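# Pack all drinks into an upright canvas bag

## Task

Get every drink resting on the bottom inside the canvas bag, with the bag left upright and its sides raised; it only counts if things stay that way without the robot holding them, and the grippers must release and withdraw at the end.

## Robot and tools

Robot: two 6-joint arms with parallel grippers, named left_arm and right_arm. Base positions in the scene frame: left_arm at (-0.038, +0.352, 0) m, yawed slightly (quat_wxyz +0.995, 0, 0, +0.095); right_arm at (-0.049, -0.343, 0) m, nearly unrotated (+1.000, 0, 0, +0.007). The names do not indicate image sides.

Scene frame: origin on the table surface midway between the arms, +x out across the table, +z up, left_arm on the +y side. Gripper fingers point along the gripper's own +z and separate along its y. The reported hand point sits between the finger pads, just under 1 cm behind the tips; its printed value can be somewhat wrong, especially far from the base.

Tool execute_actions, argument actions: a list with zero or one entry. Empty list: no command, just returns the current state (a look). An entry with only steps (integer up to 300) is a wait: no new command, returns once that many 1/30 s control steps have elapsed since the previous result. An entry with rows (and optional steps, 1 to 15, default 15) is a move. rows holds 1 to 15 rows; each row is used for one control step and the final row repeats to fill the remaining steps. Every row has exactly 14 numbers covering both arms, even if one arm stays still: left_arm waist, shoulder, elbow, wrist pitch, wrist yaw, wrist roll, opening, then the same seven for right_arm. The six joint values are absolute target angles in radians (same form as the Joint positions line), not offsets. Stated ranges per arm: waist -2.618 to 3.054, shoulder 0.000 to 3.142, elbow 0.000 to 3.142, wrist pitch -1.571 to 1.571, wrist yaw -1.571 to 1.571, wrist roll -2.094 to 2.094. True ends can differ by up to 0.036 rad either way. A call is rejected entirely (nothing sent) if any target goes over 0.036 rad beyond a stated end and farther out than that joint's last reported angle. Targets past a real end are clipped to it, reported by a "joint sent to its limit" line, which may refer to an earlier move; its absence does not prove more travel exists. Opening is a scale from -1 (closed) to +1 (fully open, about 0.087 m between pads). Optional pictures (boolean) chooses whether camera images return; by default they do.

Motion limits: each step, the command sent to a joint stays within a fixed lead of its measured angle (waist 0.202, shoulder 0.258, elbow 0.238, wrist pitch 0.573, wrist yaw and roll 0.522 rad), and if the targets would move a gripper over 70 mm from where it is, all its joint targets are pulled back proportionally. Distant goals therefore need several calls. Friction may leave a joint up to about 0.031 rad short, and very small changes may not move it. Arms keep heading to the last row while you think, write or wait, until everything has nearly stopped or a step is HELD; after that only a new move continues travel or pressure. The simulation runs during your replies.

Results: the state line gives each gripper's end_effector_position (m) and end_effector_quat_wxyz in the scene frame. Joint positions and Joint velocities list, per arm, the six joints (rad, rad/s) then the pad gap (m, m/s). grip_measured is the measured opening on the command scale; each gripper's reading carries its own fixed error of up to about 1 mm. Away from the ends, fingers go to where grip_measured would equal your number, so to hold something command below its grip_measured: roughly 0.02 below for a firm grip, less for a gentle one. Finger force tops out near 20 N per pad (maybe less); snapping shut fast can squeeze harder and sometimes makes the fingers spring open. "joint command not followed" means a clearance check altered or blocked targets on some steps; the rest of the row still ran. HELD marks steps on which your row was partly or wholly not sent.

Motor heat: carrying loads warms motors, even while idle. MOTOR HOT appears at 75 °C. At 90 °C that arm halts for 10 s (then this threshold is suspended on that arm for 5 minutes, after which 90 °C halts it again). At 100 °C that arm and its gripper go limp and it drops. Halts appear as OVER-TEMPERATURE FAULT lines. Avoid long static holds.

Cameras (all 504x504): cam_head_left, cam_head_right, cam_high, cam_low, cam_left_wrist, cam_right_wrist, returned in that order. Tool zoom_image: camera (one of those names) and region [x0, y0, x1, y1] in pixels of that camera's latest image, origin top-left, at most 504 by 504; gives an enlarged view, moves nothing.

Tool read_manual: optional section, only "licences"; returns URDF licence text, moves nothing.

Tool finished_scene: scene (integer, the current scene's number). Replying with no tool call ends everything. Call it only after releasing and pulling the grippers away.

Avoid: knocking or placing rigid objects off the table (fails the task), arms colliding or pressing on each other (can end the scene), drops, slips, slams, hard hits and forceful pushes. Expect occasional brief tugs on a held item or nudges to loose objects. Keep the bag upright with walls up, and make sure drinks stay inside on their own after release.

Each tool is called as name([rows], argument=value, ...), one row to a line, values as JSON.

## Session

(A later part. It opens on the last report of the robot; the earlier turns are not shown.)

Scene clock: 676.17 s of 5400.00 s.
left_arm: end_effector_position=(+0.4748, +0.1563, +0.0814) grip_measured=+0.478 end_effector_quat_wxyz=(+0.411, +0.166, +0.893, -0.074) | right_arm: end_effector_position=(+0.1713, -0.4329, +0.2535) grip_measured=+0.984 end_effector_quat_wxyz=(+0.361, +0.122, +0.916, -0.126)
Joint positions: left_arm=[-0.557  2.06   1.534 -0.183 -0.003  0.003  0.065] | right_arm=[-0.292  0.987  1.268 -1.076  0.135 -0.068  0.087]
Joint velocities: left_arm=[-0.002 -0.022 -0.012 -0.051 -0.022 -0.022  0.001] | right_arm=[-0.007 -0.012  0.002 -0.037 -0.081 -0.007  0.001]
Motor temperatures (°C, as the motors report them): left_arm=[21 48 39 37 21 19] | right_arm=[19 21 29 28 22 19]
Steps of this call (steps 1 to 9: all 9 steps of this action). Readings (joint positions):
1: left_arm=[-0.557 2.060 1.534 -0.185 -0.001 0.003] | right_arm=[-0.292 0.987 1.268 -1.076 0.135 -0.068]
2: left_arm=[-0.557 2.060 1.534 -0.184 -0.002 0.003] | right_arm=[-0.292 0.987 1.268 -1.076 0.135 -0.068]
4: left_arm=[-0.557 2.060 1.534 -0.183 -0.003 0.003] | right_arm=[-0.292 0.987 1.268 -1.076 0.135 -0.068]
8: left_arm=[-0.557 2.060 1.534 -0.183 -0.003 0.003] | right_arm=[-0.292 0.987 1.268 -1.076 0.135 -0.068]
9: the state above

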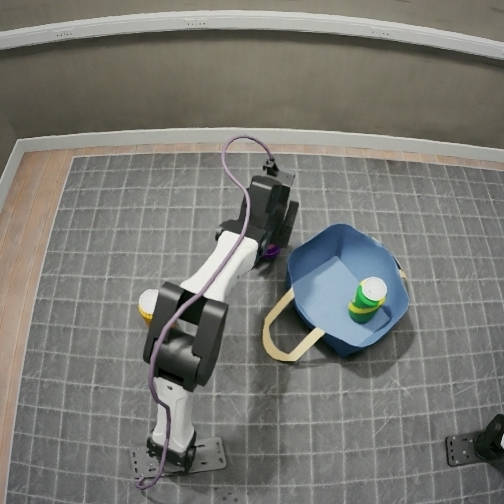

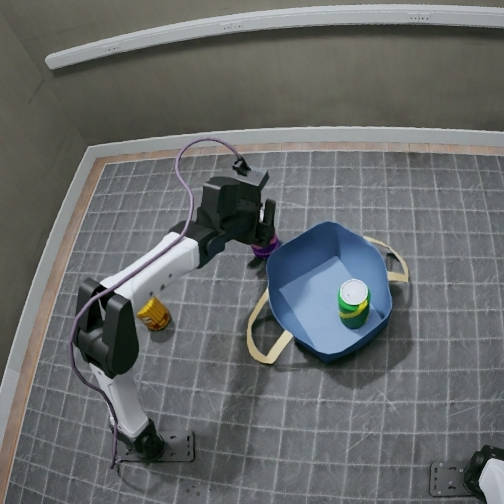

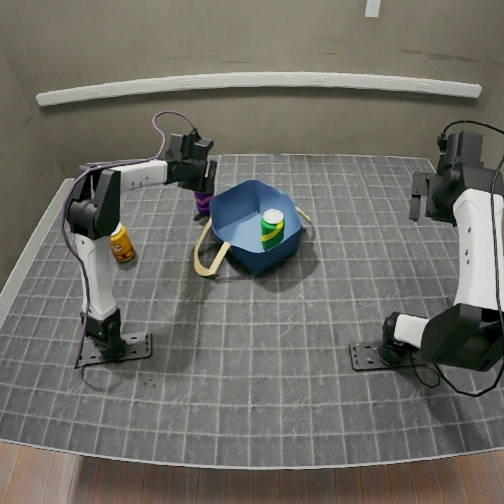

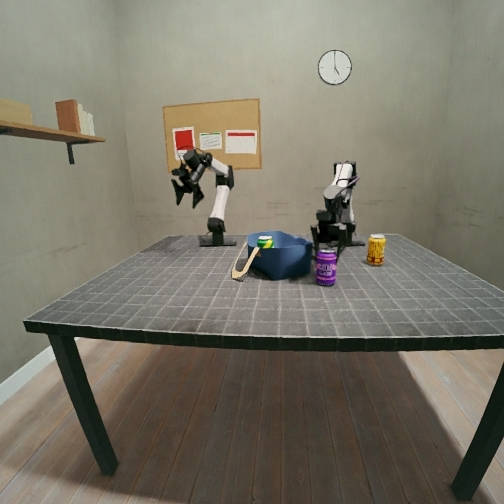

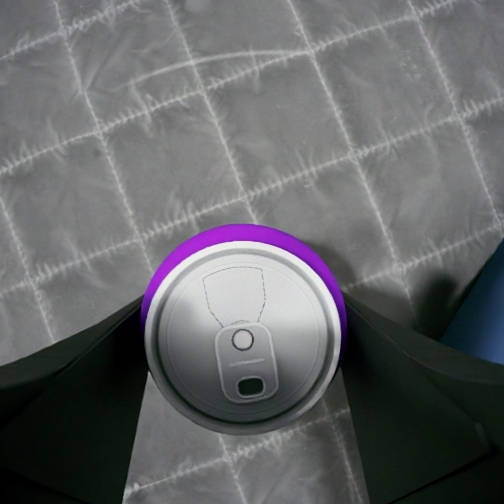

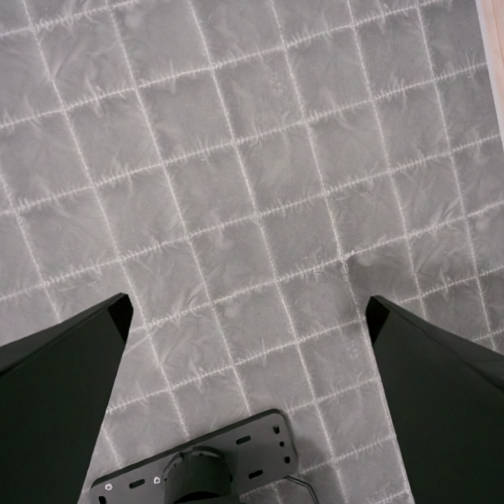

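execute_actions([
  {"rows": [[-0.562,2.048,1.536,-0.155,0,0,0.445, -0.3,1.0,1.262,-1.08,0.127,-0.067,1],[-0.562,2.032,1.549,-0.155,0,0,0.445, -0.3,1.0,1.262,-1.08,0.127,-0.067,1],[-0.562,2.016,1.562,-0.155,0,0,0.445, -0.3,1.0,1.262,-1.08,0.127,-0.067,1],[-0.562,2.000,1.574,-0.155,0,0,0.445, -0.3,1.0,1.262,-1.08,0.127,-0.067,1],[-0.562,1.999,1.576,-0.160,0,0,0.445, -0.3,1.0,1.262,-1.08,0.127,-0.067,1],[-0.562,1.996,1.584,-0.173,0,0,0.445, -0.3,1.0,1.262,-1.08,0.127,-0.067,1],[-0.562,1.992,1.596,-0.190,0,0,0.445, -0.3,1.0,1.262,-1.08,0.127,-0.067,1],[-0.562,1.986,1.611,-0.209,0,0,0.445, -0.3,1.0,1.262,-1.08,0.127,-0.067,1],[-0.562,1.979,1.630,-0.230,0,0,0.445, -0.3,1.0,1.262,-1.08,0.127,-0.067,1],[-0.562,1.971,1.651,-0.253,0,0,0.445, -0.3,1.0,1.262,-1.08,0.127,-0.067,1],[-0.562,1.962,1.674,-0.276,0,0,0.445, -0.3,1.0,1.262,-1.08,0.127,-0.067,1],[-0.562,1.953,1.699,-0.300,0,0,0.445, -0.3,1.0,1.262,-1.08,0.127,-0.067,1],[-0.562,1.943,1.725,-0.324,0,0,0.445, -0.3,1.0,1.262,-1.08,0.127,-0.067,1],[-0.562,1.933,1.752,-0.347,0,0,0.445, -0.3,1.0,1.262,-1.08,0.127,-0.067,1],[-0.562,1.923,1.779,-0.370,0,0,0.445, -0.3,1.0,1.262,-1.08,0.127,-0.067,1]], "steps": 15},
], pictures=false)

execute_actions([
  {"rows": [[-0.562,1.913,1.805,-0.391,0,0,0.445, -0.3,1.0,1.262,-1.08,0.127,-0.067,1],[-0.564,1.904,1.830,-0.410,0,0,0.445, -0.3,1.0,1.262,-1.08,0.127,-0.067,1],[-0.569,1.895,1.853,-0.427,0,0,0.445, -0.3,1.0,1.262,-1.08,0.127,-0.067,1],[-0.578,1.887,1.874,-0.440,0,0,0.445, -0.3,1.0,1.262,-1.08,0.127,-0.067,1],[-0.590,1.880,1.893,-0.451,0,0,0.445, -0.3,1.0,1.262,-1.08,0.127,-0.067,1],[-0.604,1.874,1.908,-0.458,0,0,0.445, -0.3,1.0,1.262,-1.08,0.127,-0.067,1],[-0.620,1.870,1.920,-0.46,0,0,0.445, -0.3,1.0,1.262,-1.08,0.127,-0.067,1],[-0.638,1.867,1.928,-0.46,0,0,0.445, -0.3,1.0,1.262,-1.08,0.127,-0.067,1],[-0.658,1.866,1.930,-0.46,0,0,0.445, -0.3,1.0,1.262,-1.08,0.127,-0.067,1],[-0.678,1.866,1.930,-0.46,0,0,0.445, -0.3,1.0,1.262,-1.08,0.127,-0.067,1],[-0.700,1.866,1.930,-0.46,0,0,0.445, -0.3,1.0,1.262,-1.08,0.127,-0.067,1],[-0.722,1.866,1.930,-0.46,0,0,0.445, -0.3,1.0,1.262,-1.08,0.127,-0.067,1],[-0.743,1.866,1.930,-0.46,0,0,0.445, -0.3,1.0,1.262,-1.08,0.127,-0.067,1],[-0.765,1.866,1.930,-0.46,0,0,0.445, -0.3,1.0,1.262,-1.08,0.127,-0.067,1],[-0.785,1.866,1.930,-0.46,0,0,0.445, -0.3,1.0,1.262,-1.08,0.127,-0.067,1]], "steps": 15},
], pictures=false)

execute_actions([
  {"rows": [[-0.805,1.875,1.922,-0.45,0,0,0.445, -0.3,1.0,1.262,-1.08,0.127,-0.067,1],[-0.823,1.884,1.914,-0.435,0,0,0.445, -0.3,1.0,1.262,-1.08,0.127,-0.067,1],[-0.839,1.893,1.906,-0.423,0,0,0.445, -0.3,1.0,1.262,-1.08,0.127,-0.067,1],[-0.853,1.902,1.897,-0.418,0,0,0.445, -0.3,1.0,1.262,-1.08,0.127,-0.067,1],[-0.865,1.902,1.897,-0.410,0,0,0.445, -0.3,1.0,1.262,-1.08,0.127,-0.067,1],[-0.874,1.903,1.895,-0.400,0,0,0.445, -0.3,1.0,1.262,-1.08,0.127,-0.067,1],[-0.879,1.905,1.890,-0.387,0,0,0.445, -0.3,1.0,1.262,-1.08,0.127,-0.067,1],[-0.881,1.908,1.881,-0.372,0,0,0.445, -0.3,1.0,1.262,-1.08,0.127,-0.067,1],[-0.881,1.913,1.869,-0.356,0,0,0.445, -0.3,1.0,1.262,-1.08,0.127,-0.067,1],[-0.881,1.918,1.855,-0.338,0,0,0.445, -0.3,1.0,1.262,-1.08,0.127,-0.067,1],[-0.881,1.925,1.839,-0.319,0,0,0.445, -0.3,1.0,1.262,-1.08,0.127,-0.067,1],[-0.881,1.931,1.821,-0.300,0,0,0.445, -0.3,1.0,1.262,-1.08,0.127,-0.067,1],[-0.881,1.939,1.802,-0.281,0,0,0.445, -0.3,1.0,1.262,-1.08,0.127,-0.067,1],[-0.881,1.947,1.781,-0.261,0,0,0.445, -0.3,1.0,1.262,-1.08,0.127,-0.067,1],[-0.881,1.955,1.760,-0.242,0,0,0.445, -0.3,1.0,1.262,-1.08,0.127,-0.067,1]], "steps": 15},
], pictures=false)

execute_actions([
  {"rows": [[-0.881,1.964,1.738,-0.223,0,0,0.445, -0.3,1.0,1.262,-1.08,0.127,-0.067,1],[-0.881,1.972,1.717,-0.205,0,0,0.445, -0.3,1.0,1.262,-1.08,0.127,-0.067,1],[-0.881,1.980,1.696,-0.189,0,0,0.445, -0.3,1.0,1.262,-1.08,0.127,-0.067,1],[-0.881,1.988,1.675,-0.174,0,0,0.445, -0.3,1.0,1.262,-1.08,0.127,-0.067,1],[-0.881,1.996,1.656,-0.161,0,0,0.445, -0.3,1.0,1.262,-1.08,0.127,-0.067,1],[-0.881,2.003,1.638,-0.148,0,0,0.445, -0.3,1.0,1.262,-1.08,0.127,-0.067,1],[-0.881,2.009,1.621,-0.138,0,0,0.445, -0.3,1.0,1.262,-1.08,0.127,-0.067,1],[-0.881,2.015,1.607,-0.130,0,0,0.445, -0.3,1.0,1.262,-1.08,0.127,-0.067,1],[-0.881,2.020,1.593,-0.126,0,0,0.445, -0.3,1.0,1.262,-1.08,0.127,-0.067,1],[-0.881,2.025,1.581,-0.124,0,0,0.445, -0.3,1.0,1.262,-1.08,0.127,-0.067,1],[-0.881,2.028,1.573,-0.121,0,0,0.445, -0.3,1.0,1.262,-1.08,0.127,-0.067,1],[-0.881,2.030,1.569,-0.119,0,0,0.445, -0.3,1.0,1.262,-1.08,0.127,-0.067,1],[-0.881,2.031,1.566,-0.116,0,0,0.445, -0.3,1.0,1.262,-1.08,0.127,-0.067,1],[-0.881,2.032,1.563,-0.114,0,0,0.445, -0.3,1.0,1.262,-1.08,0.127,-0.067,1],[-0.881,2.033,1.560,-0.111,0,0,0.445, -0.3,1.0,1.262,-1.08,0.127,-0.067,1]], "steps": 15},
], pictures=false)

execute_actions([
  {"rows": [[-0.881,2.034,1.558,-0.111,0,0,0.445, -0.3,1.0,1.262,-1.08,0.127,-0.067,1],[-0.881,2.035,1.555,-0.111,0,0,0.445, -0.3,1.0,1.262,-1.08,0.127,-0.067,1],[-0.881,2.036,1.552,-0.111,0,0,0.445, -0.3,1.0,1.262,-1.08,0.127,-0.067,1],[-0.881,2.040,1.550,-0.12,0,0,0.445, -0.3,1.0,1.262,-1.08,0.127,-0.067,1],[-0.881,2.044,1.548,-0.13,0,0,0.445, -0.3,1.0,1.262,-1.08,0.127,-0.067,1],[-0.881,2.048,1.546,-0.14,0,0,0.445, -0.3,1.0,1.262,-1.08,0.127,-0.067,1],[-0.881,2.052,1.544,-0.15,0,0,0.445, -0.3,1.0,1.262,-1.08,0.127,-0.067,1],[-0.881,2.056,1.542,-0.16,0,0,0.445, -0.3,1.0,1.262,-1.08,0.127,-0.067,1],[-0.881,2.060,1.541,-0.17,0,0,0.445, -0.3,1.0,1.262,-1.08,0.127,-0.067,1],[-0.881,2.062,1.541,-0.17,0,0,0.445, -0.3,1.0,1.262,-1.08,0.127,-0.067,1]], "steps": 14},
])

Scene clock: 787.30 s of 5400.00 s.
left_arm: end_effector_position=(+0.4766, +0.1556, +0.1348) grip_measured=+0.478 end_effector_quat_wxyz=(+0.422, +0.165, +0.888, -0.076) | right_arm: end_effector_position=(+0.1713, -0.4329, +0.2535) grip_measured=+0.984 end_effector_quat_wxyz=(+0.361, +0.122, +0.916, -0.126)
Joint positions: left_arm=[-0.557  2.012  1.664 -0.336 -0.003  0.003  0.065] | right_arm=[-0.292  0.987  1.268 -1.076  0.135 -0.068  0.087]
Joint velocities: left_arm=[ 0.002 -0.217  0.628 -0.476  0.007 -0.007  0.   ] | right_arm=[-0.012  0.002  0.002  0.007  0.007  0.022  0.   ]
Motor temperatures (°C, as the motors report them): left_arm=[21 52 38 39 21 19] | right_arm=[19 21 29 28 22 19]
Steps of this call (steps 1 to 15: the robot went on to your last target; steps 16 to 90: nothing new was sent; then 107.63 s passed at rest; steps 91 to 105: all 15 steps of this action). Readings (joint positions):
91: left_arm=[-0.557 2.060 1.534 -0.183 -0.003 0.003] | right_arm=[-0.292 0.987 1.268 -1.076 0.135 -0.068]
92: left_arm=[-0.557 2.060 1.534 -0.183 -0.003 0.003] | right_arm=[-0.292 0.987 1.268 -1.076 0.135 -0.068]
94: left_arm=[-0.557 2.056 1.534 -0.184 -0.003 0.003] | right_arm=[-0.292 0.987 1.268 -1.076 0.135 -0.068]
98: left_arm=[-0.557 2.046 1.544 -0.215 -0.003 0.003] | right_arm=[-0.292 0.987 1.268 -1.076 0.135 -0.068]
105: the state above

Scene clock: 787.80 s of 5400.00 s.
left_arm: end_effector_position=(+0.4338, +0.0656, +0.2741) grip_measured=+0.478 end_effector_quat_wxyz=(+0.503, +0.230, +0.822, -0.136) | right_arm: end_effector_position=(+0.1713, -0.4329, +0.2535) grip_measured=+0.984 end_effector_quat_wxyz=(+0.361, +0.122, +0.916, -0.126)
Joint positions: left_arm=[-0.74   1.894  1.899 -0.478 -0.01   0.003  0.065] | right_arm=[-0.292  0.987  1.268 -1.076  0.135 -0.068  0.087]
Joint velocities: left_arm=[-0.784 -0.056  0.032 -0.125  0.066 -0.081 -0.002] | right_arm=[ 0.007  0.007  0.002  0.022  0.022  0.007 -0.001]
Motor temperatures (°C, as the motors report them): left_arm=[21 52 38 39 21 19] | right_arm=[19 21 29 28 22 19]
Steps of this call (steps 1 to 15: all 15 steps of this action). Readings (joint positions):
1: left_arm=[-0.557 2.005 1.686 -0.353 -0.003 0.003] | right_arm=[-0.292 0.987 1.268 -1.076 0.135 -0.068]
2: left_arm=[-0.557 1.996 1.708 -0.370 -0.003 0.003] | right_arm=[-0.292 0.987 1.268 -1.076 0.135 -0.068]
4: left_arm=[-0.557 1.979 1.754 -0.403 -0.003 0.003] | right_arm=[-0.292 0.987 1.268 -1.076 0.135 -0.068]
8: left_arm=[-0.579 1.942 1.836 -0.456 -0.006 0.003] | right_arm=[-0.292 0.987 1.268 -1.076 0.135 -0.068]
15: the state above

Scene clock: 788.30 s of 5400.00 s.
left_arm: end_effector_position=(+0.3928, -0.0078, +0.2280) grip_measured=+0.478 end_effector_quat_wxyz=(+0.473, +0.297, +0.812, -0.173) | right_arm: end_effector_position=(+0.1713, -0.4329, +0.2535) grip_measured=+0.984 end_effector_quat_wxyz=(+0.361, +0.122, +0.916, -0.126)
Joint positions: left_arm=[-0.885  1.934  1.802 -0.384  0.006  0.003  0.065] | right_arm=[-0.292  0.987  1.268 -1.076  0.135 -0.068  0.087]
Joint velocities: left_arm=[ 0.002  0.193 -0.559  0.579 -0.037  0.022 -0.   ] | right_arm=[-0.007 -0.002 -0.012 -0.022  0.022 -0.022 -0.   ]
Motor temperatures (°C, as the motors report them): left_arm=[21 52 38 40 21 19] | right_arm=[19 21 29 28 22 19]
Steps of this call (steps 1 to 15: all 15 steps of this action). Readings (joint positions):
1: left_arm=[-0.767 1.894 1.899 -0.478 -0.007 0.003] | right_arm=[-0.292 0.987 1.268 -1.076 0.135 -0.068]
2: left_arm=[-0.791 1.894 1.899 -0.478 -0.005 0.003] | right_arm=[-0.292 0.987 1.268 -1.076 0.135 -0.068]
4: left_arm=[-0.832 1.899 1.899 -0.481 0.000 0.003] | right_arm=[-0.292 0.987 1.268 -1.076 0.135 -0.068]
8: left_arm=[-0.879 1.909 1.892 -0.476 0.005 0.003] | right_arm=[-0.292 0.987 1.268 -1.076 0.135 -0.068]
15: the state above

Scene clock: 788.80 s of 5400.00 s.
left_arm: end_effector_position=(+0.3816, +0.0016, +0.0873) grip_measured=+0.478 end_effector_quat_wxyz=(+0.386, +0.313, +0.856, -0.142) | right_arm: end_effector_position=(+0.1713, -0.4329, +0.2535) grip_measured=+0.984 end_effector_quat_wxyz=(+0.361, +0.122, +0.916, -0.126)
Joint positions: left_arm=[-0.885  2.054  1.558 -0.227  0.006  0.003  0.065] | right_arm=[-0.292  0.987  1.268 -1.076  0.135 -0.068  0.087]
Joint velocities: left_arm=[-0.002 -0.002  0.002  0.242  0.007  0.007  0.   ] | right_arm=[-0.002  0.012  0.002 -0.037  0.022  0.007  0.001]
Motor temperatures (°C, as the motors report them): left_arm=[21 52 38 40 21 19] | right_arm=[19 21 29 28 22 19]
Steps of this call (steps 1 to 15: all 15 steps of this action). Readings (joint positions):
1: left_arm=[-0.885 1.942 1.781 -0.366 0.006 0.003] | right_arm=[-0.292 0.987 1.268 -1.076 0.135 -0.068]
2: left_arm=[-0.885 1.952 1.760 -0.348 0.006 0.003] | right_arm=[-0.292 0.987 1.268 -1.076 0.135 -0.068]
4: left_arm=[-0.885 1.973 1.716 -0.314 0.006 0.003] | right_arm=[-0.292 0.987 1.268 -1.076 0.135 -0.068]
8: left_arm=[-0.885 2.017 1.630 -0.264 0.006 0.003] | right_arm=[-0.292 0.987 1.268 -1.076 0.135 -0.068]
15: the state above

Scene clock: 789.27 s of 5400.00 s.
left_arm: end_effector_position=(+0.3833, +0.0002, +0.0843) grip_measured=+0.478 end_effector_quat_wxyz=(+0.391, +0.312, +0.854, -0.143) | right_arm: end_effector_position=(+0.1713, -0.4329, +0.2535) grip_measured=+0.984 end_effector_quat_wxyz=(+0.361, +0.122, +0.916, -0.126)
Joint positions: left_arm=[-0.885  2.059  1.547 -0.2    0.005  0.003  0.065] | right_arm=[-0.292  0.987  1.268 -1.076  0.135 -0.068  0.087]
Joint velocities: left_arm=[ 0.002  0.017  0.007 -0.037 -0.051  0.022  0.   ] | right_arm=[ 0.007 -0.012  0.022 -0.007  0.007 -0.066  0.   ]
Motor temperatures (°C, as the motors report them): left_arm=[21 52 38 40 21 19] | right_arm=[19 21 29 28 22 19]
Steps of this call (steps 1 to 14: all 14 steps of this action). Readings (joint positions):
1: left_arm=[-0.885 2.054 1.558 -0.217 0.006 0.003] | right_arm=[-0.292 0.987 1.268 -1.076 0.135 -0.068]
2: left_arm=[-0.885 2.054 1.558 -0.210 0.006 0.003] | right_arm=[-0.292 0.987 1.268 -1.076 0.135 -0.068]
4: left_arm=[-0.885 2.054 1.558 -0.200 0.006 0.003] | right_arm=[-0.292 0.987 1.268 -1.076 0.135 -0.068]
8: left_arm=[-0.885 2.054 1.553 -0.199 0.006 0.003] | right_arm=[-0.292 0.987 1.268 -1.076 0.135 -0.068]
14: the state above

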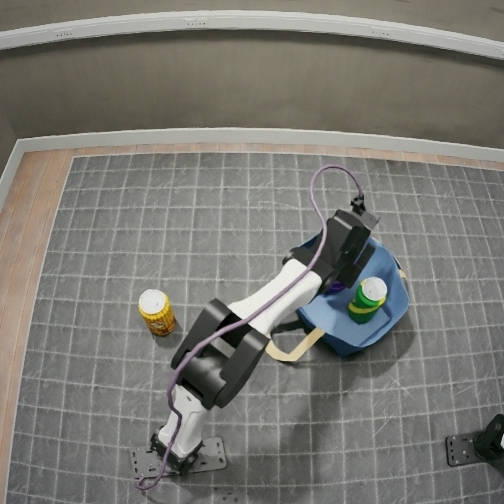

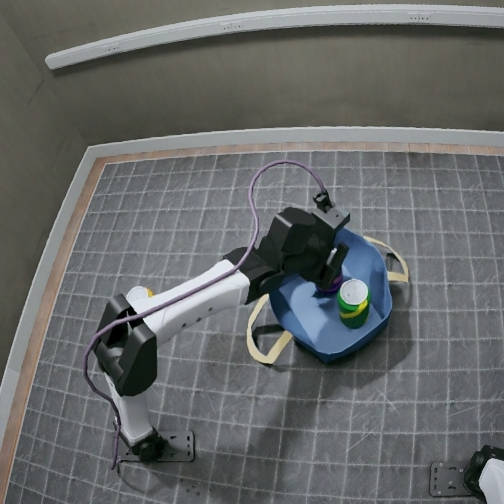

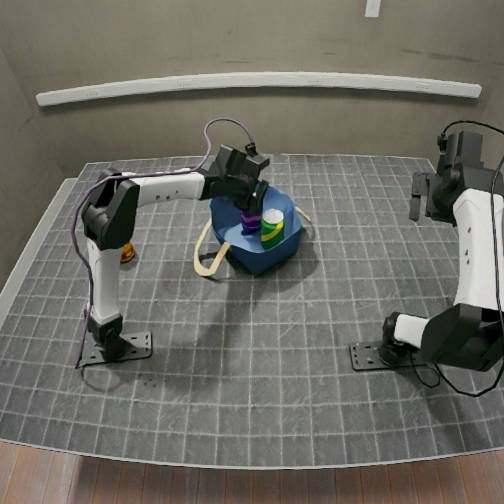

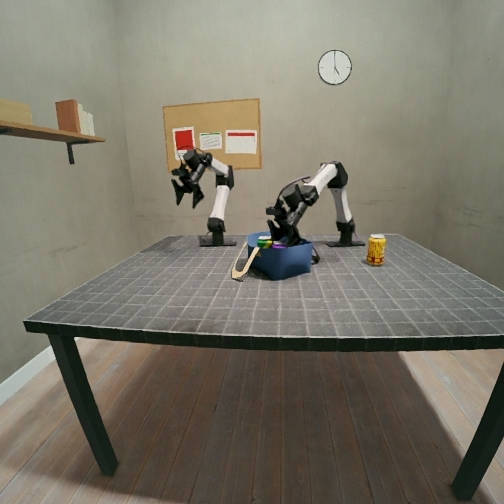

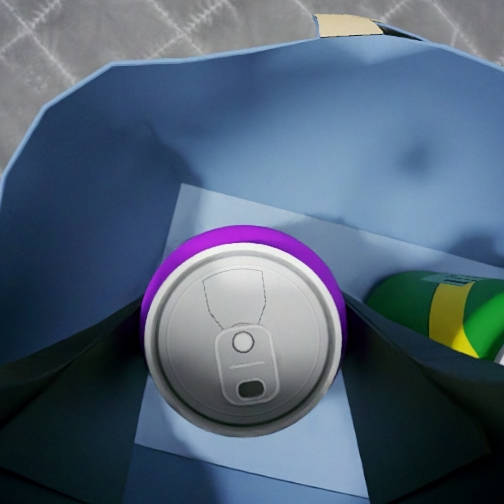

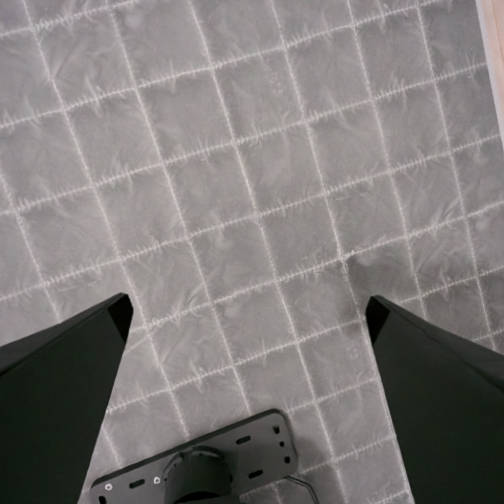

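execute_actions(actions=[])

Scene clock: 818.03 s of 5400.00 s.
left_arm: end_effector_position=(+0.3833, +0.0002, +0.0843) grip_measured=+0.478 end_effector_quat_wxyz=(+0.391, +0.312, +0.854, -0.143) | right_arm: end_effector_position=(+0.1713, -0.4329, +0.2535) grip_measured=+0.984 end_effector_quat_wxyz=(+0.361, +0.122, +0.916, -0.126)
Joint positions: left_arm=[-0.885  2.059  1.547 -0.2    0.005  0.003  0.065] | right_arm=[-0.292  0.987  1.268 -1.076  0.135 -0.068  0.087]
Joint velocities: left_arm=[-0.002 -0.002  0.007  0.022 -0.007  0.007 -0.   ] | right_arm=[ 0.012  0.007 -0.007 -0.022 -0.066  0.081 -0.001]
Motor temperatures (°C, as the motors report them): left_arm=[21 52 38 40 21 19] | right_arm=[19 21 29 28 22 19]
Steps of this call (steps 1 to 15: the robot went on to your last target; steps 16 to 90: nothing new was sent; then 25.77 s passed at rest). Readings (joint positions):
1: left_arm=[-0.885 2.059 1.547 -0.200 0.005 0.003] | right_arm=[-0.292 0.987 1.268 -1.076 0.135 -0.068]
2: left_arm=[-0.885 2.059 1.547 -0.200 0.005 0.003] | right_arm=[-0.292 0.987 1.268 -1.076 0.135 -0.068]
4: left_arm=[-0.885 2.059 1.547 -0.200 0.005 0.003] | right_arm=[-0.292 0.987 1.268 -1.076 0.135 -0.068]
8: left_arm=[-0.885 2.059 1.547 -0.200 0.005 0.003] | right_arm=[-0.292 0.987 1.268 -1.076 0.135 -0.068]
90: the state above
All arms were judged still, so your last target was given up. Only a new action makes them travel on or press farther. Fingers that are still opening or closing keep moving.

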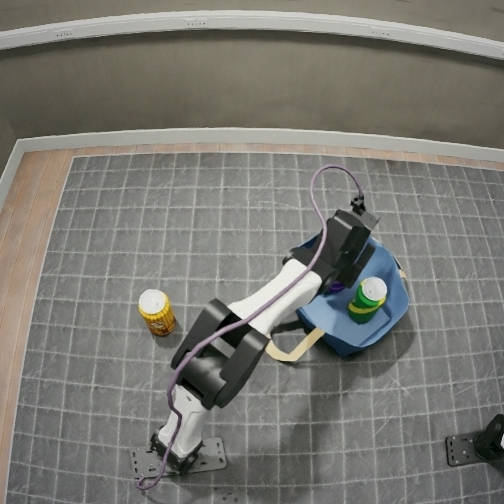

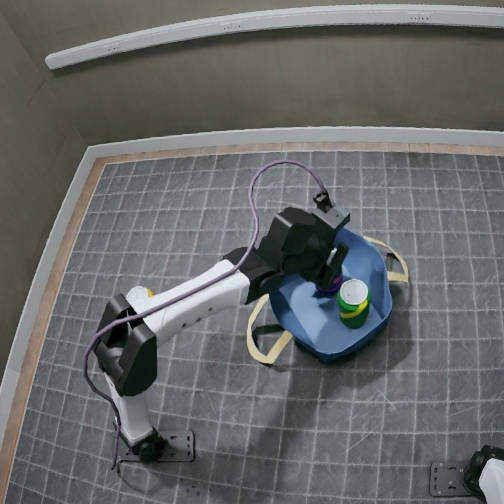

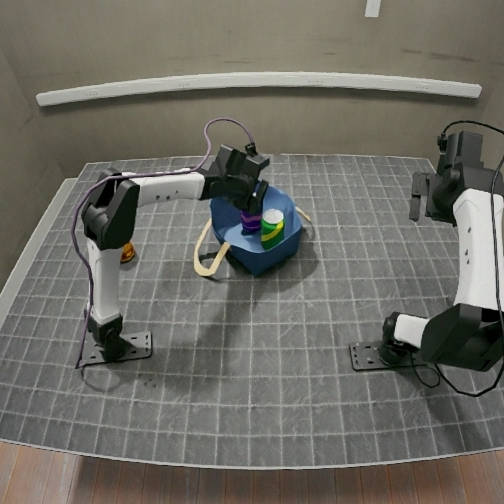

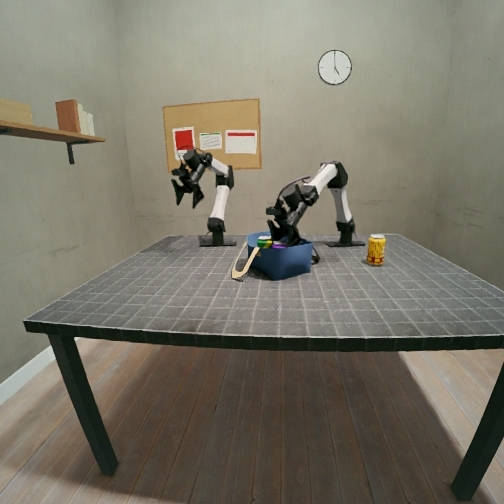

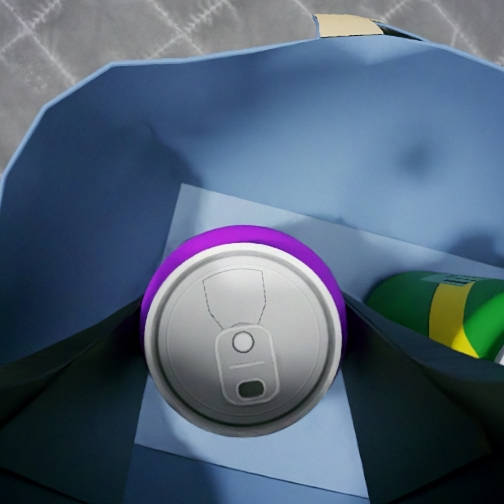

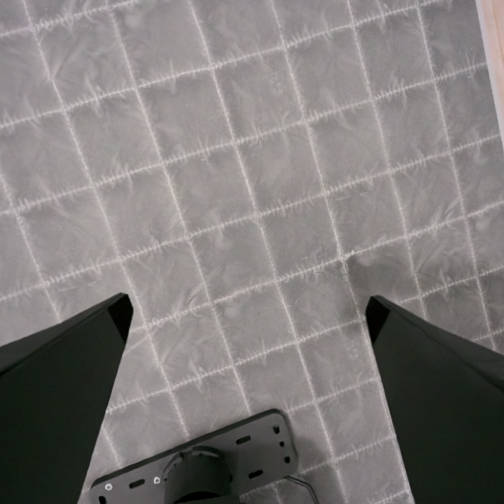

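execute_actions([
  {"rows": [[-0.883,2.062,1.543,-0.18,0,0,0.46,-0.3,1.0,1.262,-1.08,0.127,-0.067,1],[-0.883,2.062,1.544,-0.185,0,0,0.48,-0.3,1.0,1.262,-1.08,0.127,-0.067,1],[-0.883,2.061,1.545,-0.19,0,0,0.505,-0.3,1.0,1.262,-1.08,0.127,-0.067,1],[-0.883,2.061,1.546,-0.195,0,0,0.535,-0.3,1.0,1.262,-1.08,0.127,-0.067,1],[-0.883,2.06,1.547,-0.198,0,0,0.57,-0.3,1.0,1.262,-1.08,0.127,-0.067,1],[-0.883,2.06,1.547,-0.2,0,0,0.61,-0.3,1.0,1.262,-1.08,0.127,-0.067,1],[-0.883,2.06,1.547,-0.2,0,0,0.65,-0.3,1.0,1.262,-1.08,0.127,-0.067,1],[-0.883,2.06,1.547,-0.2,0,0,0.69,-0.3,1.0,1.262,-1.08,0.127,-0.067,1],[-0.883,2.06,1.547,-0.2,0,0,0.725,-0.3,1.0,1.262,-1.08,0.127,-0.067,1],[-0.883,2.06,1.547,-0.2,0,0,0.75,-0.3,1.0,1.262,-1.08,0.127,-0.067,1],[-0.883,2.058,1.547,-0.2,0,0,0.77,-0.3,1.0,1.262,-1.08,0.127,-0.067,1],[-0.883,2.054,1.547,-0.2,0,0,0.78,-0.3,1.0,1.262,-1.08,0.127,-0.067,1],[-0.883,2.048,1.547,-0.2,0,0,0.78,-0.3,1.0,1.262,-1.08,0.127,-0.067,1],[-0.883,2.04,1.547,-0.2,0,0,0.78,-0.3,1.0,1.262,-1.08,0.127,-0.067,1],[-0.883,2.03,1.547,-0.2,0,0,0.78,-0.3,1.0,1.262,-1.08,0.127,-0.067,1]], "steps": 15},
], pictures=false)

execute_actions([
  {"rows": [[-0.883,2.018,1.547,-0.2,0,0,0.78,-0.3,1.0,1.262,-1.08,0.127,-0.067,1],[-0.883,2.004,1.547,-0.2,0,0,0.78,-0.3,1.0,1.262,-1.08,0.127,-0.067,1],[-0.883,1.989,1.547,-0.203,0,0,0.78,-0.3,1.0,1.262,-1.08,0.127,-0.067,1],[-0.883,1.973,1.547,-0.21,0,0,0.78,-0.3,1.0,1.262,-1.08,0.127,-0.067,1],[-0.883,1.956,1.547,-0.22,0,0,0.78,-0.3,1.0,1.262,-1.08,0.127,-0.067,1],[-0.884,1.938,1.547,-0.235,0,0,0.78,-0.3,1.0,1.262,-1.08,0.127,-0.067,1],[-0.886,1.919,1.547,-0.254,0,0,0.79,-0.3,1.0,1.262,-1.08,0.127,-0.067,1],[-0.89,1.899,1.549,-0.277,0,0,0.8,-0.3,1.0,1.262,-1.08,0.127,-0.067,1],[-0.896,1.878,1.552,-0.304,0,0,0.82,-0.3,1.0,1.262,-1.08,0.127,-0.067,1],[-0.903,1.856,1.556,-0.335,0,0,0.84,-0.3,1.0,1.262,-1.08,0.127,-0.067,1],[-0.911,1.834,1.561,-0.37,0,0,0.87,-0.3,1.0,1.262,-1.08,0.127,-0.067,1],[-0.92,1.812,1.567,-0.405,0,0,0.9,-0.3,1.0,1.262,-1.08,0.127,-0.067,1],[-0.929,1.791,1.573,-0.44,0,0,0.93,-0.3,1.0,1.262,-1.08,0.127,-0.067,1],[-0.938,1.771,1.579,-0.475,0,0,0.96,-0.3,1.0,1.262,-1.08,0.127,-0.067,1],[-0.946,1.753,1.585,-0.507,0,0,0.98,-0.3,1.0,1.262,-1.08,0.127,-0.067,1]], "steps": 15},
], pictures=false)

execute_actions([
  {"rows": [[-0.953,1.737,1.59,-0.535,0,0,1,-0.3,1.0,1.262,-1.08,0.127,-0.067,1],[-0.958,1.723,1.594,-0.558,0,0,1,-0.3,1.0,1.262,-1.08,0.127,-0.067,1],[-0.962,1.712,1.597,-0.576,0,0,1,-0.3,1.0,1.262,-1.08,0.127,-0.067,1],[-0.964,1.704,1.599,-0.589,0,0,1,-0.3,1.0,1.262,-1.08,0.127,-0.067,1],[-0.965,1.7,1.6,-0.597,0,0,1,-0.3,1.0,1.262,-1.08,0.127,-0.067,1],[-0.965,1.698,1.6,-0.6,0,0,1,-0.3,1.0,1.262,-1.08,0.127,-0.067,1]], "steps": 15},
], pictures=true)

Scene clock: 897.07 s of 5400.00 s.
left_arm: end_effector_position=(+0.3833, +0.0002, +0.0843) grip_measured=+0.780 end_effector_quat_wxyz=(+0.391, +0.312, +0.854, -0.143) | right_arm: end_effector_position=(+0.1713, -0.4329, +0.2535) grip_measured=+0.984 end_effector_quat_wxyz=(+0.361, +0.122, +0.916, -0.126)
Joint positions: left_arm=[-0.885  2.059  1.547 -0.2    0.005  0.003  0.078] | right_arm=[-0.292  0.987  1.268 -1.076  0.135 -0.068  0.087]
Joint velocities: left_arm=[-0.002  0.017 -0.007 -0.051 -0.007  0.007  0.002] | right_arm=[-0.002  0.002  0.002 -0.022  0.037  0.007 -0.   ]
Motor temperatures (°C, as the motors report them): left_arm=[21 54 38 41 21 19] | right_arm=[19 20 29 28 22 19]
Steps of this call (steps 1 to 90: nothing new was sent; then 75.53 s passed at rest; steps 91 to 105: all 15 steps of this action). Readings (joint positions):
91: left_arm=[-0.885 2.059 1.547 -0.200 0.005 0.003] | right_arm=[-0.292 0.987 1.268 -1.076 0.135 -0.068]
92: left_arm=[-0.885 2.059 1.547 -0.200 0.005 0.003] | right_arm=[-0.292 0.987 1.268 -1.076 0.135 -0.068]
94: left_arm=[-0.885 2.059 1.547 -0.200 0.005 0.003] | right_arm=[-0.292 0.987 1.268 -1.076 0.135 -0.068]
98: left_arm=[-0.885 2.059 1.547 -0.200 0.005 0.003] | right_arm=[-0.292 0.987 1.268 -1.076 0.135 -0.068]
105: the state above

Scene clock: 897.57 s of 5400.00 s.
left_arm: end_effector_position=(+0.3445, +0.0098, +0.1905) grip_measured=+0.969 end_effector_quat_wxyz=(+0.430, +0.319, +0.829, -0.165) | right_arm: end_effector_position=(+0.1713, -0.4329, +0.2535) grip_measured=+0.984 end_effector_quat_wxyz=(+0.361, +0.122, +0.916, -0.126)
Joint positions: left_arm=[-0.92   1.803  1.554 -0.365  0.005  0.003  0.086] | right_arm=[-0.292  0.987  1.268 -1.076  0.135 -0.068  0.087]
Joint velocities: left_arm=[-0.3   -0.549  0.144 -0.828 -0.007  0.051  0.019] | right_arm=[-0.002 -0.007 -0.012 -0.022 -0.051  0.022 -0.001]
Motor temperatures (°C, as the motors report them): left_arm=[21 54 38 41 21 19] | right_arm=[19 20 29 28 22 19]
Steps of this call (steps 1 to 15: all 15 steps of this action). Readings (joint positions):
1: left_arm=[-0.885 2.058 1.547 -0.200 0.005 0.003] | right_arm=[-0.292 0.987 1.268 -1.076 0.135 -0.068]
2: left_arm=[-0.885 2.054 1.547 -0.200 0.005 0.003] | right_arm=[-0.292 0.987 1.268 -1.076 0.135 -0.068]
4: left_arm=[-0.885 2.037 1.547 -0.203 0.005 0.003] | right_arm=[-0.292 0.987 1.268 -1.076 0.135 -0.068]
8: left_arm=[-0.885 1.963 1.547 -0.223 0.005 0.003] | right_arm=[-0.292 0.987 1.268 -1.076 0.135 -0.068]
15: the state above

Scene clock: 898.07 s of 5400.00 s.
left_arm: end_effector_position=(+0.2999, +0.0229, +0.2143) grip_measured=+0.989 end_effector_quat_wxyz=(+0.394, +0.343, +0.838, -0.161) | right_arm: end_effector_position=(+0.1713, -0.4329, +0.2535) grip_measured=+0.984 end_effector_quat_wxyz=(+0.361, +0.122, +0.916, -0.126)
Joint positions: left_arm=[-0.962  1.705  1.585 -0.572  0.005  0.003  0.087] | right_arm=[-0.292  0.987  1.268 -1.076  0.135 -0.068  0.087]
Joint velocities: left_arm=[ 0.007 -0.007 -0.002 -0.066 -0.007  0.022 -0.001] | right_arm=[ 0.002 -0.002 -0.002 -0.022 -0.022 -0.051  0.001]
Motor temperatures (°C, as the motors report them): left_arm=[21 54 38 41 21 19] | right_arm=[19 20 29 28 22 19]
Steps of this call (steps 1 to 15: all 15 steps of this action). Readings (joint positions):
1: left_arm=[-0.930 1.784 1.560 -0.394 0.005 0.003] | right_arm=[-0.292 0.987 1.268 -1.076 0.135 -0.068]
2: left_arm=[-0.940 1.767 1.566 -0.421 0.005 0.003] | right_arm=[-0.292 0.987 1.268 -1.076 0.135 -0.068]
4: left_arm=[-0.956 1.736 1.575 -0.469 0.005 0.003] | right_arm=[-0.292 0.987 1.268 -1.076 0.135 -0.068]
8: left_arm=[-0.962 1.705 1.585 -0.528 0.005 0.003] | right_arm=[-0.292 0.987 1.268 -1.076 0.135 -0.068]
15: the state above

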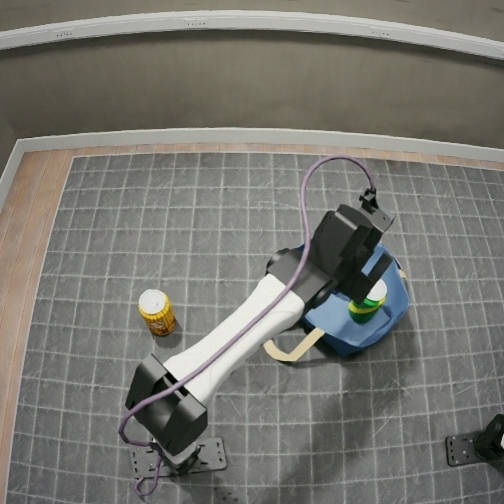

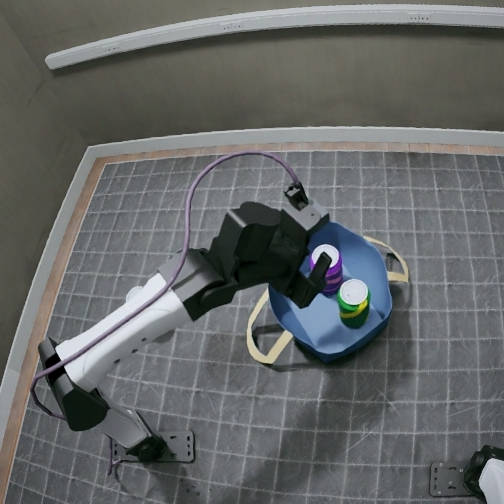

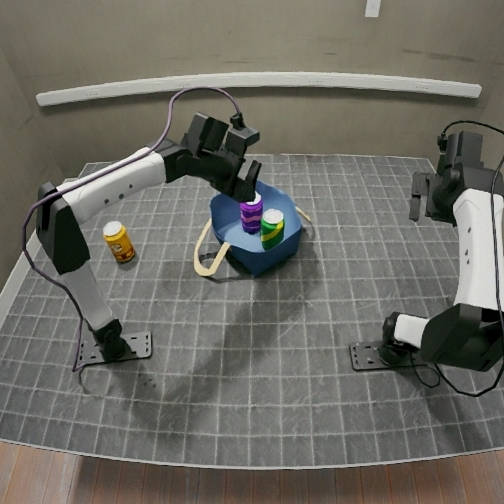

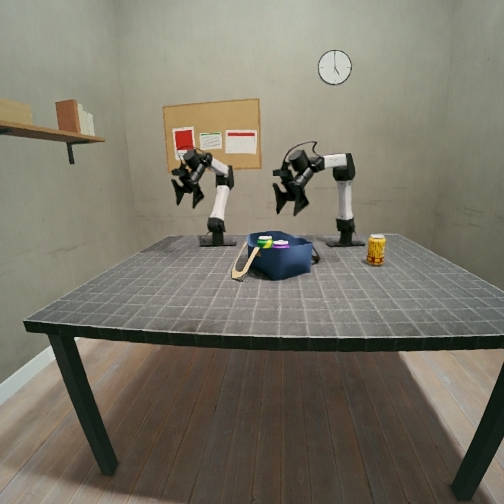

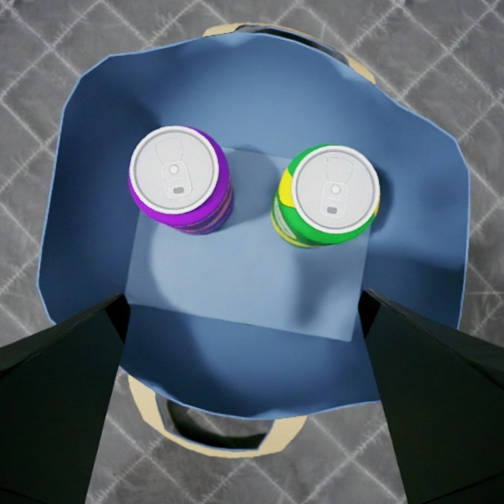

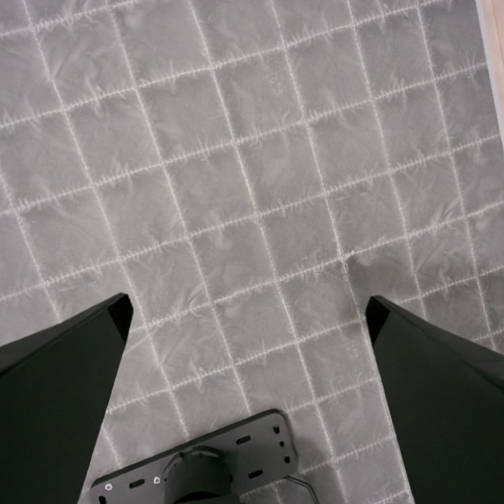

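execute_actions([
  {"rows": [[-0.96,1.699,1.584,-0.596,0,0,1,-0.3,1.0,1.262,-1.08,0.127,-0.067,1],[-0.954,1.696,1.581,-0.6,0,0,1,-0.3,1.0,1.262,-1.08,0.127,-0.067,1],[-0.944,1.692,1.576,-0.604,0,0,1,-0.3,1.0,1.262,-1.08,0.127,-0.067,1],[-0.93,1.686,1.57,-0.608,0,0,1,-0.3,1.0,1.262,-1.08,0.127,-0.067,1],[-0.913,1.678,1.561,-0.613,0,0,1,-0.3,1.0,1.262,-1.08,0.127,-0.067,1],[-0.893,1.669,1.552,-0.619,0,0,1,-0.3,1.0,1.262,-1.08,0.127,-0.067,1],[-0.87,1.659,1.541,-0.625,0,0,1,-0.3,1.0,1.262,-1.08,0.127,-0.067,1],[-0.844,1.647,1.528,-0.631,0,0,1,-0.3,1.0,1.262,-1.08,0.127,-0.067,1],[-0.816,1.635,1.515,-0.638,0,0,1,-0.3,1.0,1.262,-1.08,0.127,-0.067,1],[-0.786,1.621,1.501,-0.645,0,0,1,-0.3,1.0,1.262,-1.08,0.127,-0.067,1],[-0.754,1.607,1.485,-0.652,0,0,1,-0.3,1.0,1.262,-1.08,0.127,-0.067,1],[-0.72,1.592,1.469,-0.66,0,0,1,-0.3,1.0,1.262,-1.08,0.127,-0.067,1],[-0.685,1.576,1.452,-0.667,0,0,1,-0.3,1.0,1.262,-1.08,0.127,-0.067,1],[-0.648,1.56,1.434,-0.675,0,0,1,-0.3,1.0,1.262,-1.08,0.127,-0.067,1],[-0.611,1.543,1.416,-0.683,0,0,1,-0.3,1.0,1.262,-1.08,0.127,-0.067,1]], "steps": 15},
], pictures=false)

execute_actions([
  {"rows": [[-0.573,1.526,1.398,-0.69,0,0,1,-0.3,1.0,1.262,-1.08,0.127,-0.067,1],[-0.534,1.508,1.38,-0.698,0,0,1,-0.3,1.0,1.262,-1.08,0.127,-0.067,1],[-0.495,1.491,1.361,-0.705,0,0,1,-0.3,1.0,1.262,-1.08,0.127,-0.067,1],[-0.456,1.474,1.342,-0.713,0,0,1,-0.3,1.0,1.262,-1.08,0.127,-0.067,1],[-0.417,1.456,1.324,-0.72,0,0,1,-0.3,1.0,1.262,-1.08,0.127,-0.067,1],[-0.379,1.439,1.306,-0.727,0,0,1,-0.3,1.0,1.262,-1.08,0.127,-0.067,1],[-0.342,1.422,1.288,-0.734,0,0,1,-0.3,1.0,1.262,-1.08,0.127,-0.067,1],[-0.305,1.406,1.27,-0.74,0,0,1,-0.3,1.0,1.262,-1.08,0.127,-0.067,1],[-0.27,1.39,1.253,-0.746,0,0,1,-0.3,1.0,1.262,-1.08,0.127,-0.067,1],[-0.236,1.375,1.237,-0.752,0,0,1,-0.3,1.0,1.262,-1.08,0.127,-0.067,1],[-0.204,1.361,1.221,-0.757,0,0,1,-0.3,1.0,1.262,-1.08,0.127,-0.067,1],[-0.174,1.347,1.207,-0.761,0,0,1,-0.3,1.0,1.262,-1.08,0.127,-0.067,1],[-0.146,1.335,1.194,-0.765,0,0,1,-0.3,1.0,1.262,-1.08,0.127,-0.067,1],[-0.12,1.323,1.181,-0.769,0,0,1,-0.3,1.0,1.262,-1.08,0.127,-0.067,1],[-0.097,1.313,1.17,-0.771,0,0,1,-0.3,1.0,1.262,-1.08,0.127,-0.067,1]], "steps": 15},
], pictures=false)

execute_actions([
  {"rows": [[-0.077,1.304,1.161,-0.773,0,0,1,-0.3,1.0,1.262,-1.08,0.127,-0.067,1],[-0.06,1.296,1.152,-0.775,0,0,1,-0.3,1.0,1.262,-1.08,0.127,-0.067,1],[-0.046,1.29,1.146,-0.775,0,0,1,-0.3,1.0,1.262,-1.08,0.127,-0.067,1],[-0.036,1.286,1.141,-0.775,0,0,1,-0.3,1.0,1.262,-1.08,0.127,-0.067,1],[-0.03,1.283,1.138,-0.775,0,0,1,-0.3,1.0,1.262,-1.08,0.127,-0.067,1],[-0.028,1.282,1.137,-0.775,0,0,1,-0.3,1.0,1.262,-1.08,0.127,-0.067,1]], "steps": 13},
], pictures=true)

Scene clock: 979.20 s of 5400.00 s.
left_arm: end_effector_position=(+0.3413, +0.1505, +0.2033) grip_measured=+0.989 end_effector_quat_wxyz=(+0.383, +0.224, +0.891, -0.096) | right_arm: end_effector_position=(+0.1713, -0.4329, +0.2535) grip_measured=+0.984 end_effector_quat_wxyz=(+0.361, +0.122, +0.916, -0.126)
Joint positions: left_arm=[-0.678  1.594  1.465 -0.631  0.004  0.003  0.087] | right_arm=[-0.292  0.987  1.268 -1.076  0.135 -0.068  0.087]
Joint velocities: left_arm=[ 1.028 -0.501 -0.52  -0.198 -0.125 -0.037 -0.   ] | right_arm=[-0.037 -0.002 -0.017 -0.007 -0.051 -0.081  0.   ]
Motor temperatures (°C, as the motors report them): left_arm=[21 48 43 37 21 19] | right_arm=[19 20 29 28 22 19]
Steps of this call (steps 1 to 15: the robot went on to your last target; steps 16 to 90: nothing new was sent; then 77.63 s passed at rest; steps 91 to 105: all 15 steps of this action). Readings (joint positions):
91: left_arm=[-0.962 1.705 1.585 -0.582 0.005 0.003] | right_arm=[-0.292 0.987 1.268 -1.076 0.135 -0.068]
92: left_arm=[-0.962 1.705 1.585 -0.582 0.005 0.003] | right_arm=[-0.292 0.987 1.268 -1.076 0.135 -0.068]
94: left_arm=[-0.957 1.705 1.585 -0.584 0.005 0.003] | right_arm=[-0.292 0.987 1.268 -1.076 0.135 -0.068]
98: left_arm=[-0.900 1.690 1.566 -0.591 0.005 0.003] | right_arm=[-0.292 0.987 1.268 -1.076 0.135 -0.068]
105: the state above

Scene clock: 979.70 s of 5400.00 s.
left_arm: end_effector_position=(+0.3039, +0.3688, +0.1781) grip_measured=+0.989 end_effector_quat_wxyz=(+0.341, -0.022, +0.940, +0.009) | right_arm: end_effector_position=(+0.1713, -0.4329, +0.2535) grip_measured=+0.984 end_effector_quat_wxyz=(+0.361, +0.122, +0.916, -0.126)
Joint positions: left_arm=[-0.142  1.352  1.211 -0.732 -0.     0.003  0.087] | right_arm=[-0.292  0.987  1.268 -1.076  0.135 -0.068  0.087]
Joint velocities: left_arm=[ 0.72  -0.354 -0.374 -0.212 -0.007  0.022  0.   ] | right_arm=[-0.022 -0.012 -0.022  0.007  0.051 -0.037 -0.   ]
Motor temperatures (°C, as the motors report them): left_arm=[21 48 42 37 21 19] | right_arm=[19 20 29 28 22 19]
Steps of this call (steps 1 to 15: all 15 steps of this action). Readings (joint positions):
1: left_arm=[-0.640 1.578 1.448 -0.637 0.004 0.003] | right_arm=[-0.292 0.987 1.268 -1.076 0.135 -0.068]
2: left_arm=[-0.602 1.561 1.431 -0.644 0.004 0.003] | right_arm=[-0.292 0.987 1.268 -1.076 0.135 -0.068]
4: left_arm=[-0.525 1.525 1.394 -0.658 0.003 0.003] | right_arm=[-0.292 0.987 1.268 -1.076 0.135 -0.068]
8: left_arm=[-0.370 1.456 1.321 -0.687 0.002 0.003] | right_arm=[-0.292 0.987 1.268 -1.076 0.135 -0.068]
15: the state above

Scene clock: 980.13 s of 5400.00 s.
left_arm: end_effector_position=(+0.2813, +0.4026, +0.1705) grip_measured=+0.989 end_effector_quat_wxyz=(+0.327, -0.073, +0.942, +0.027) | right_arm: end_effector_position=(+0.1713, -0.4329, +0.2535) grip_measured=+0.984 end_effector_quat_wxyz=(+0.361, +0.122, +0.916, -0.126)
Joint positions: left_arm=[-0.034  1.302  1.157 -0.758 -0.001  0.003  0.087] | right_arm=[-0.292  0.987  1.268 -1.076  0.135 -0.068  0.087]
Joint velocities: left_arm=[ 0.002 -0.007 -0.022 -0.066 -0.066  0.007  0.   ] | right_arm=[-0.007  0.002  0.012  0.022 -0.037  0.022 -0.001]
Motor temperatures (°C, as the motors report them): left_arm=[21 48 42 37 21 19] | right_arm=[19 20 29 28 22 19]
Steps of this call (steps 1 to 13: all 13 steps of this action). Readings (joint positions):
1: left_arm=[-0.117 1.341 1.199 -0.738 -0.001 0.003] | right_arm=[-0.292 0.987 1.268 -1.076 0.135 -0.068]
2: left_arm=[-0.095 1.331 1.188 -0.742 -0.001 0.003] | right_arm=[-0.292 0.987 1.268 -1.076 0.135 -0.068]
4: left_arm=[-0.061 1.315 1.171 -0.749 -0.001 0.003] | right_arm=[-0.292 0.987 1.268 -1.076 0.135 -0.068]
8: left_arm=[-0.034 1.302 1.158 -0.757 -0.001 0.003] | right_arm=[-0.292 0.987 1.268 -1.076 0.135 -0.068]
13: the state above

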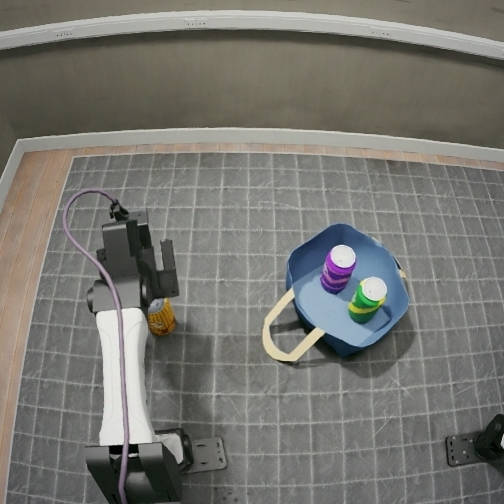

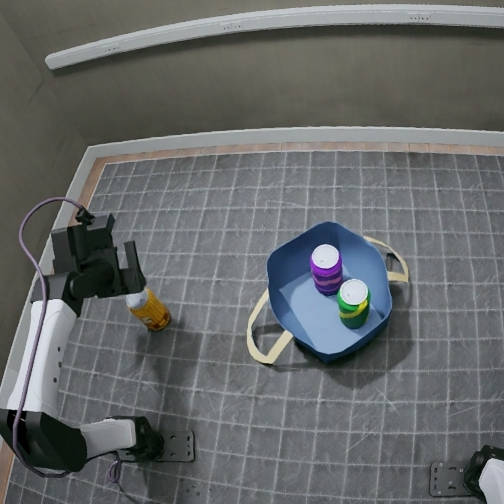

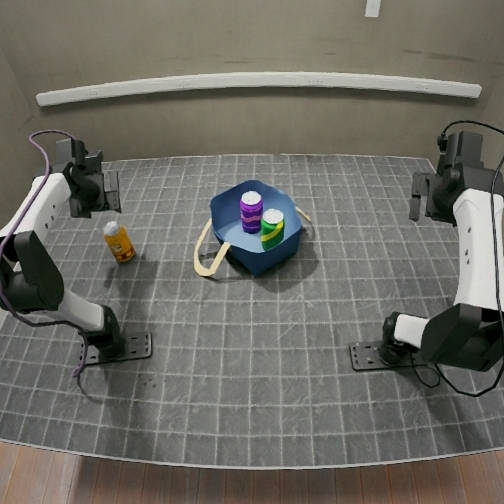

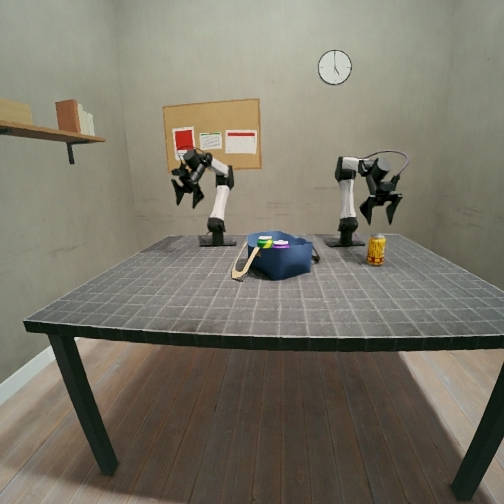

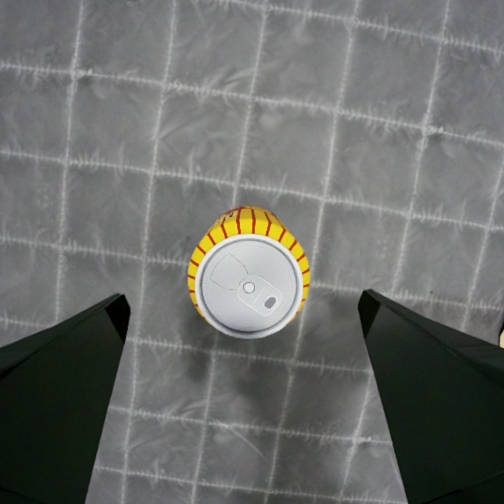

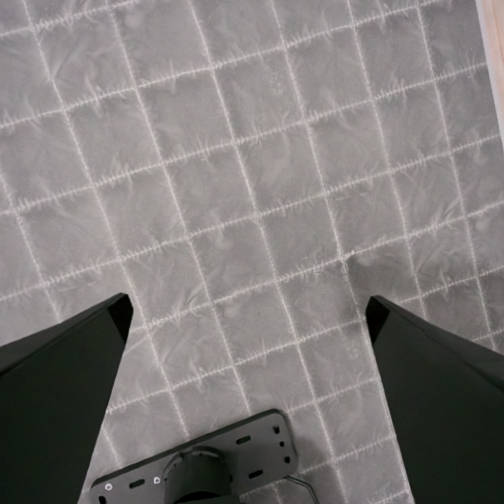

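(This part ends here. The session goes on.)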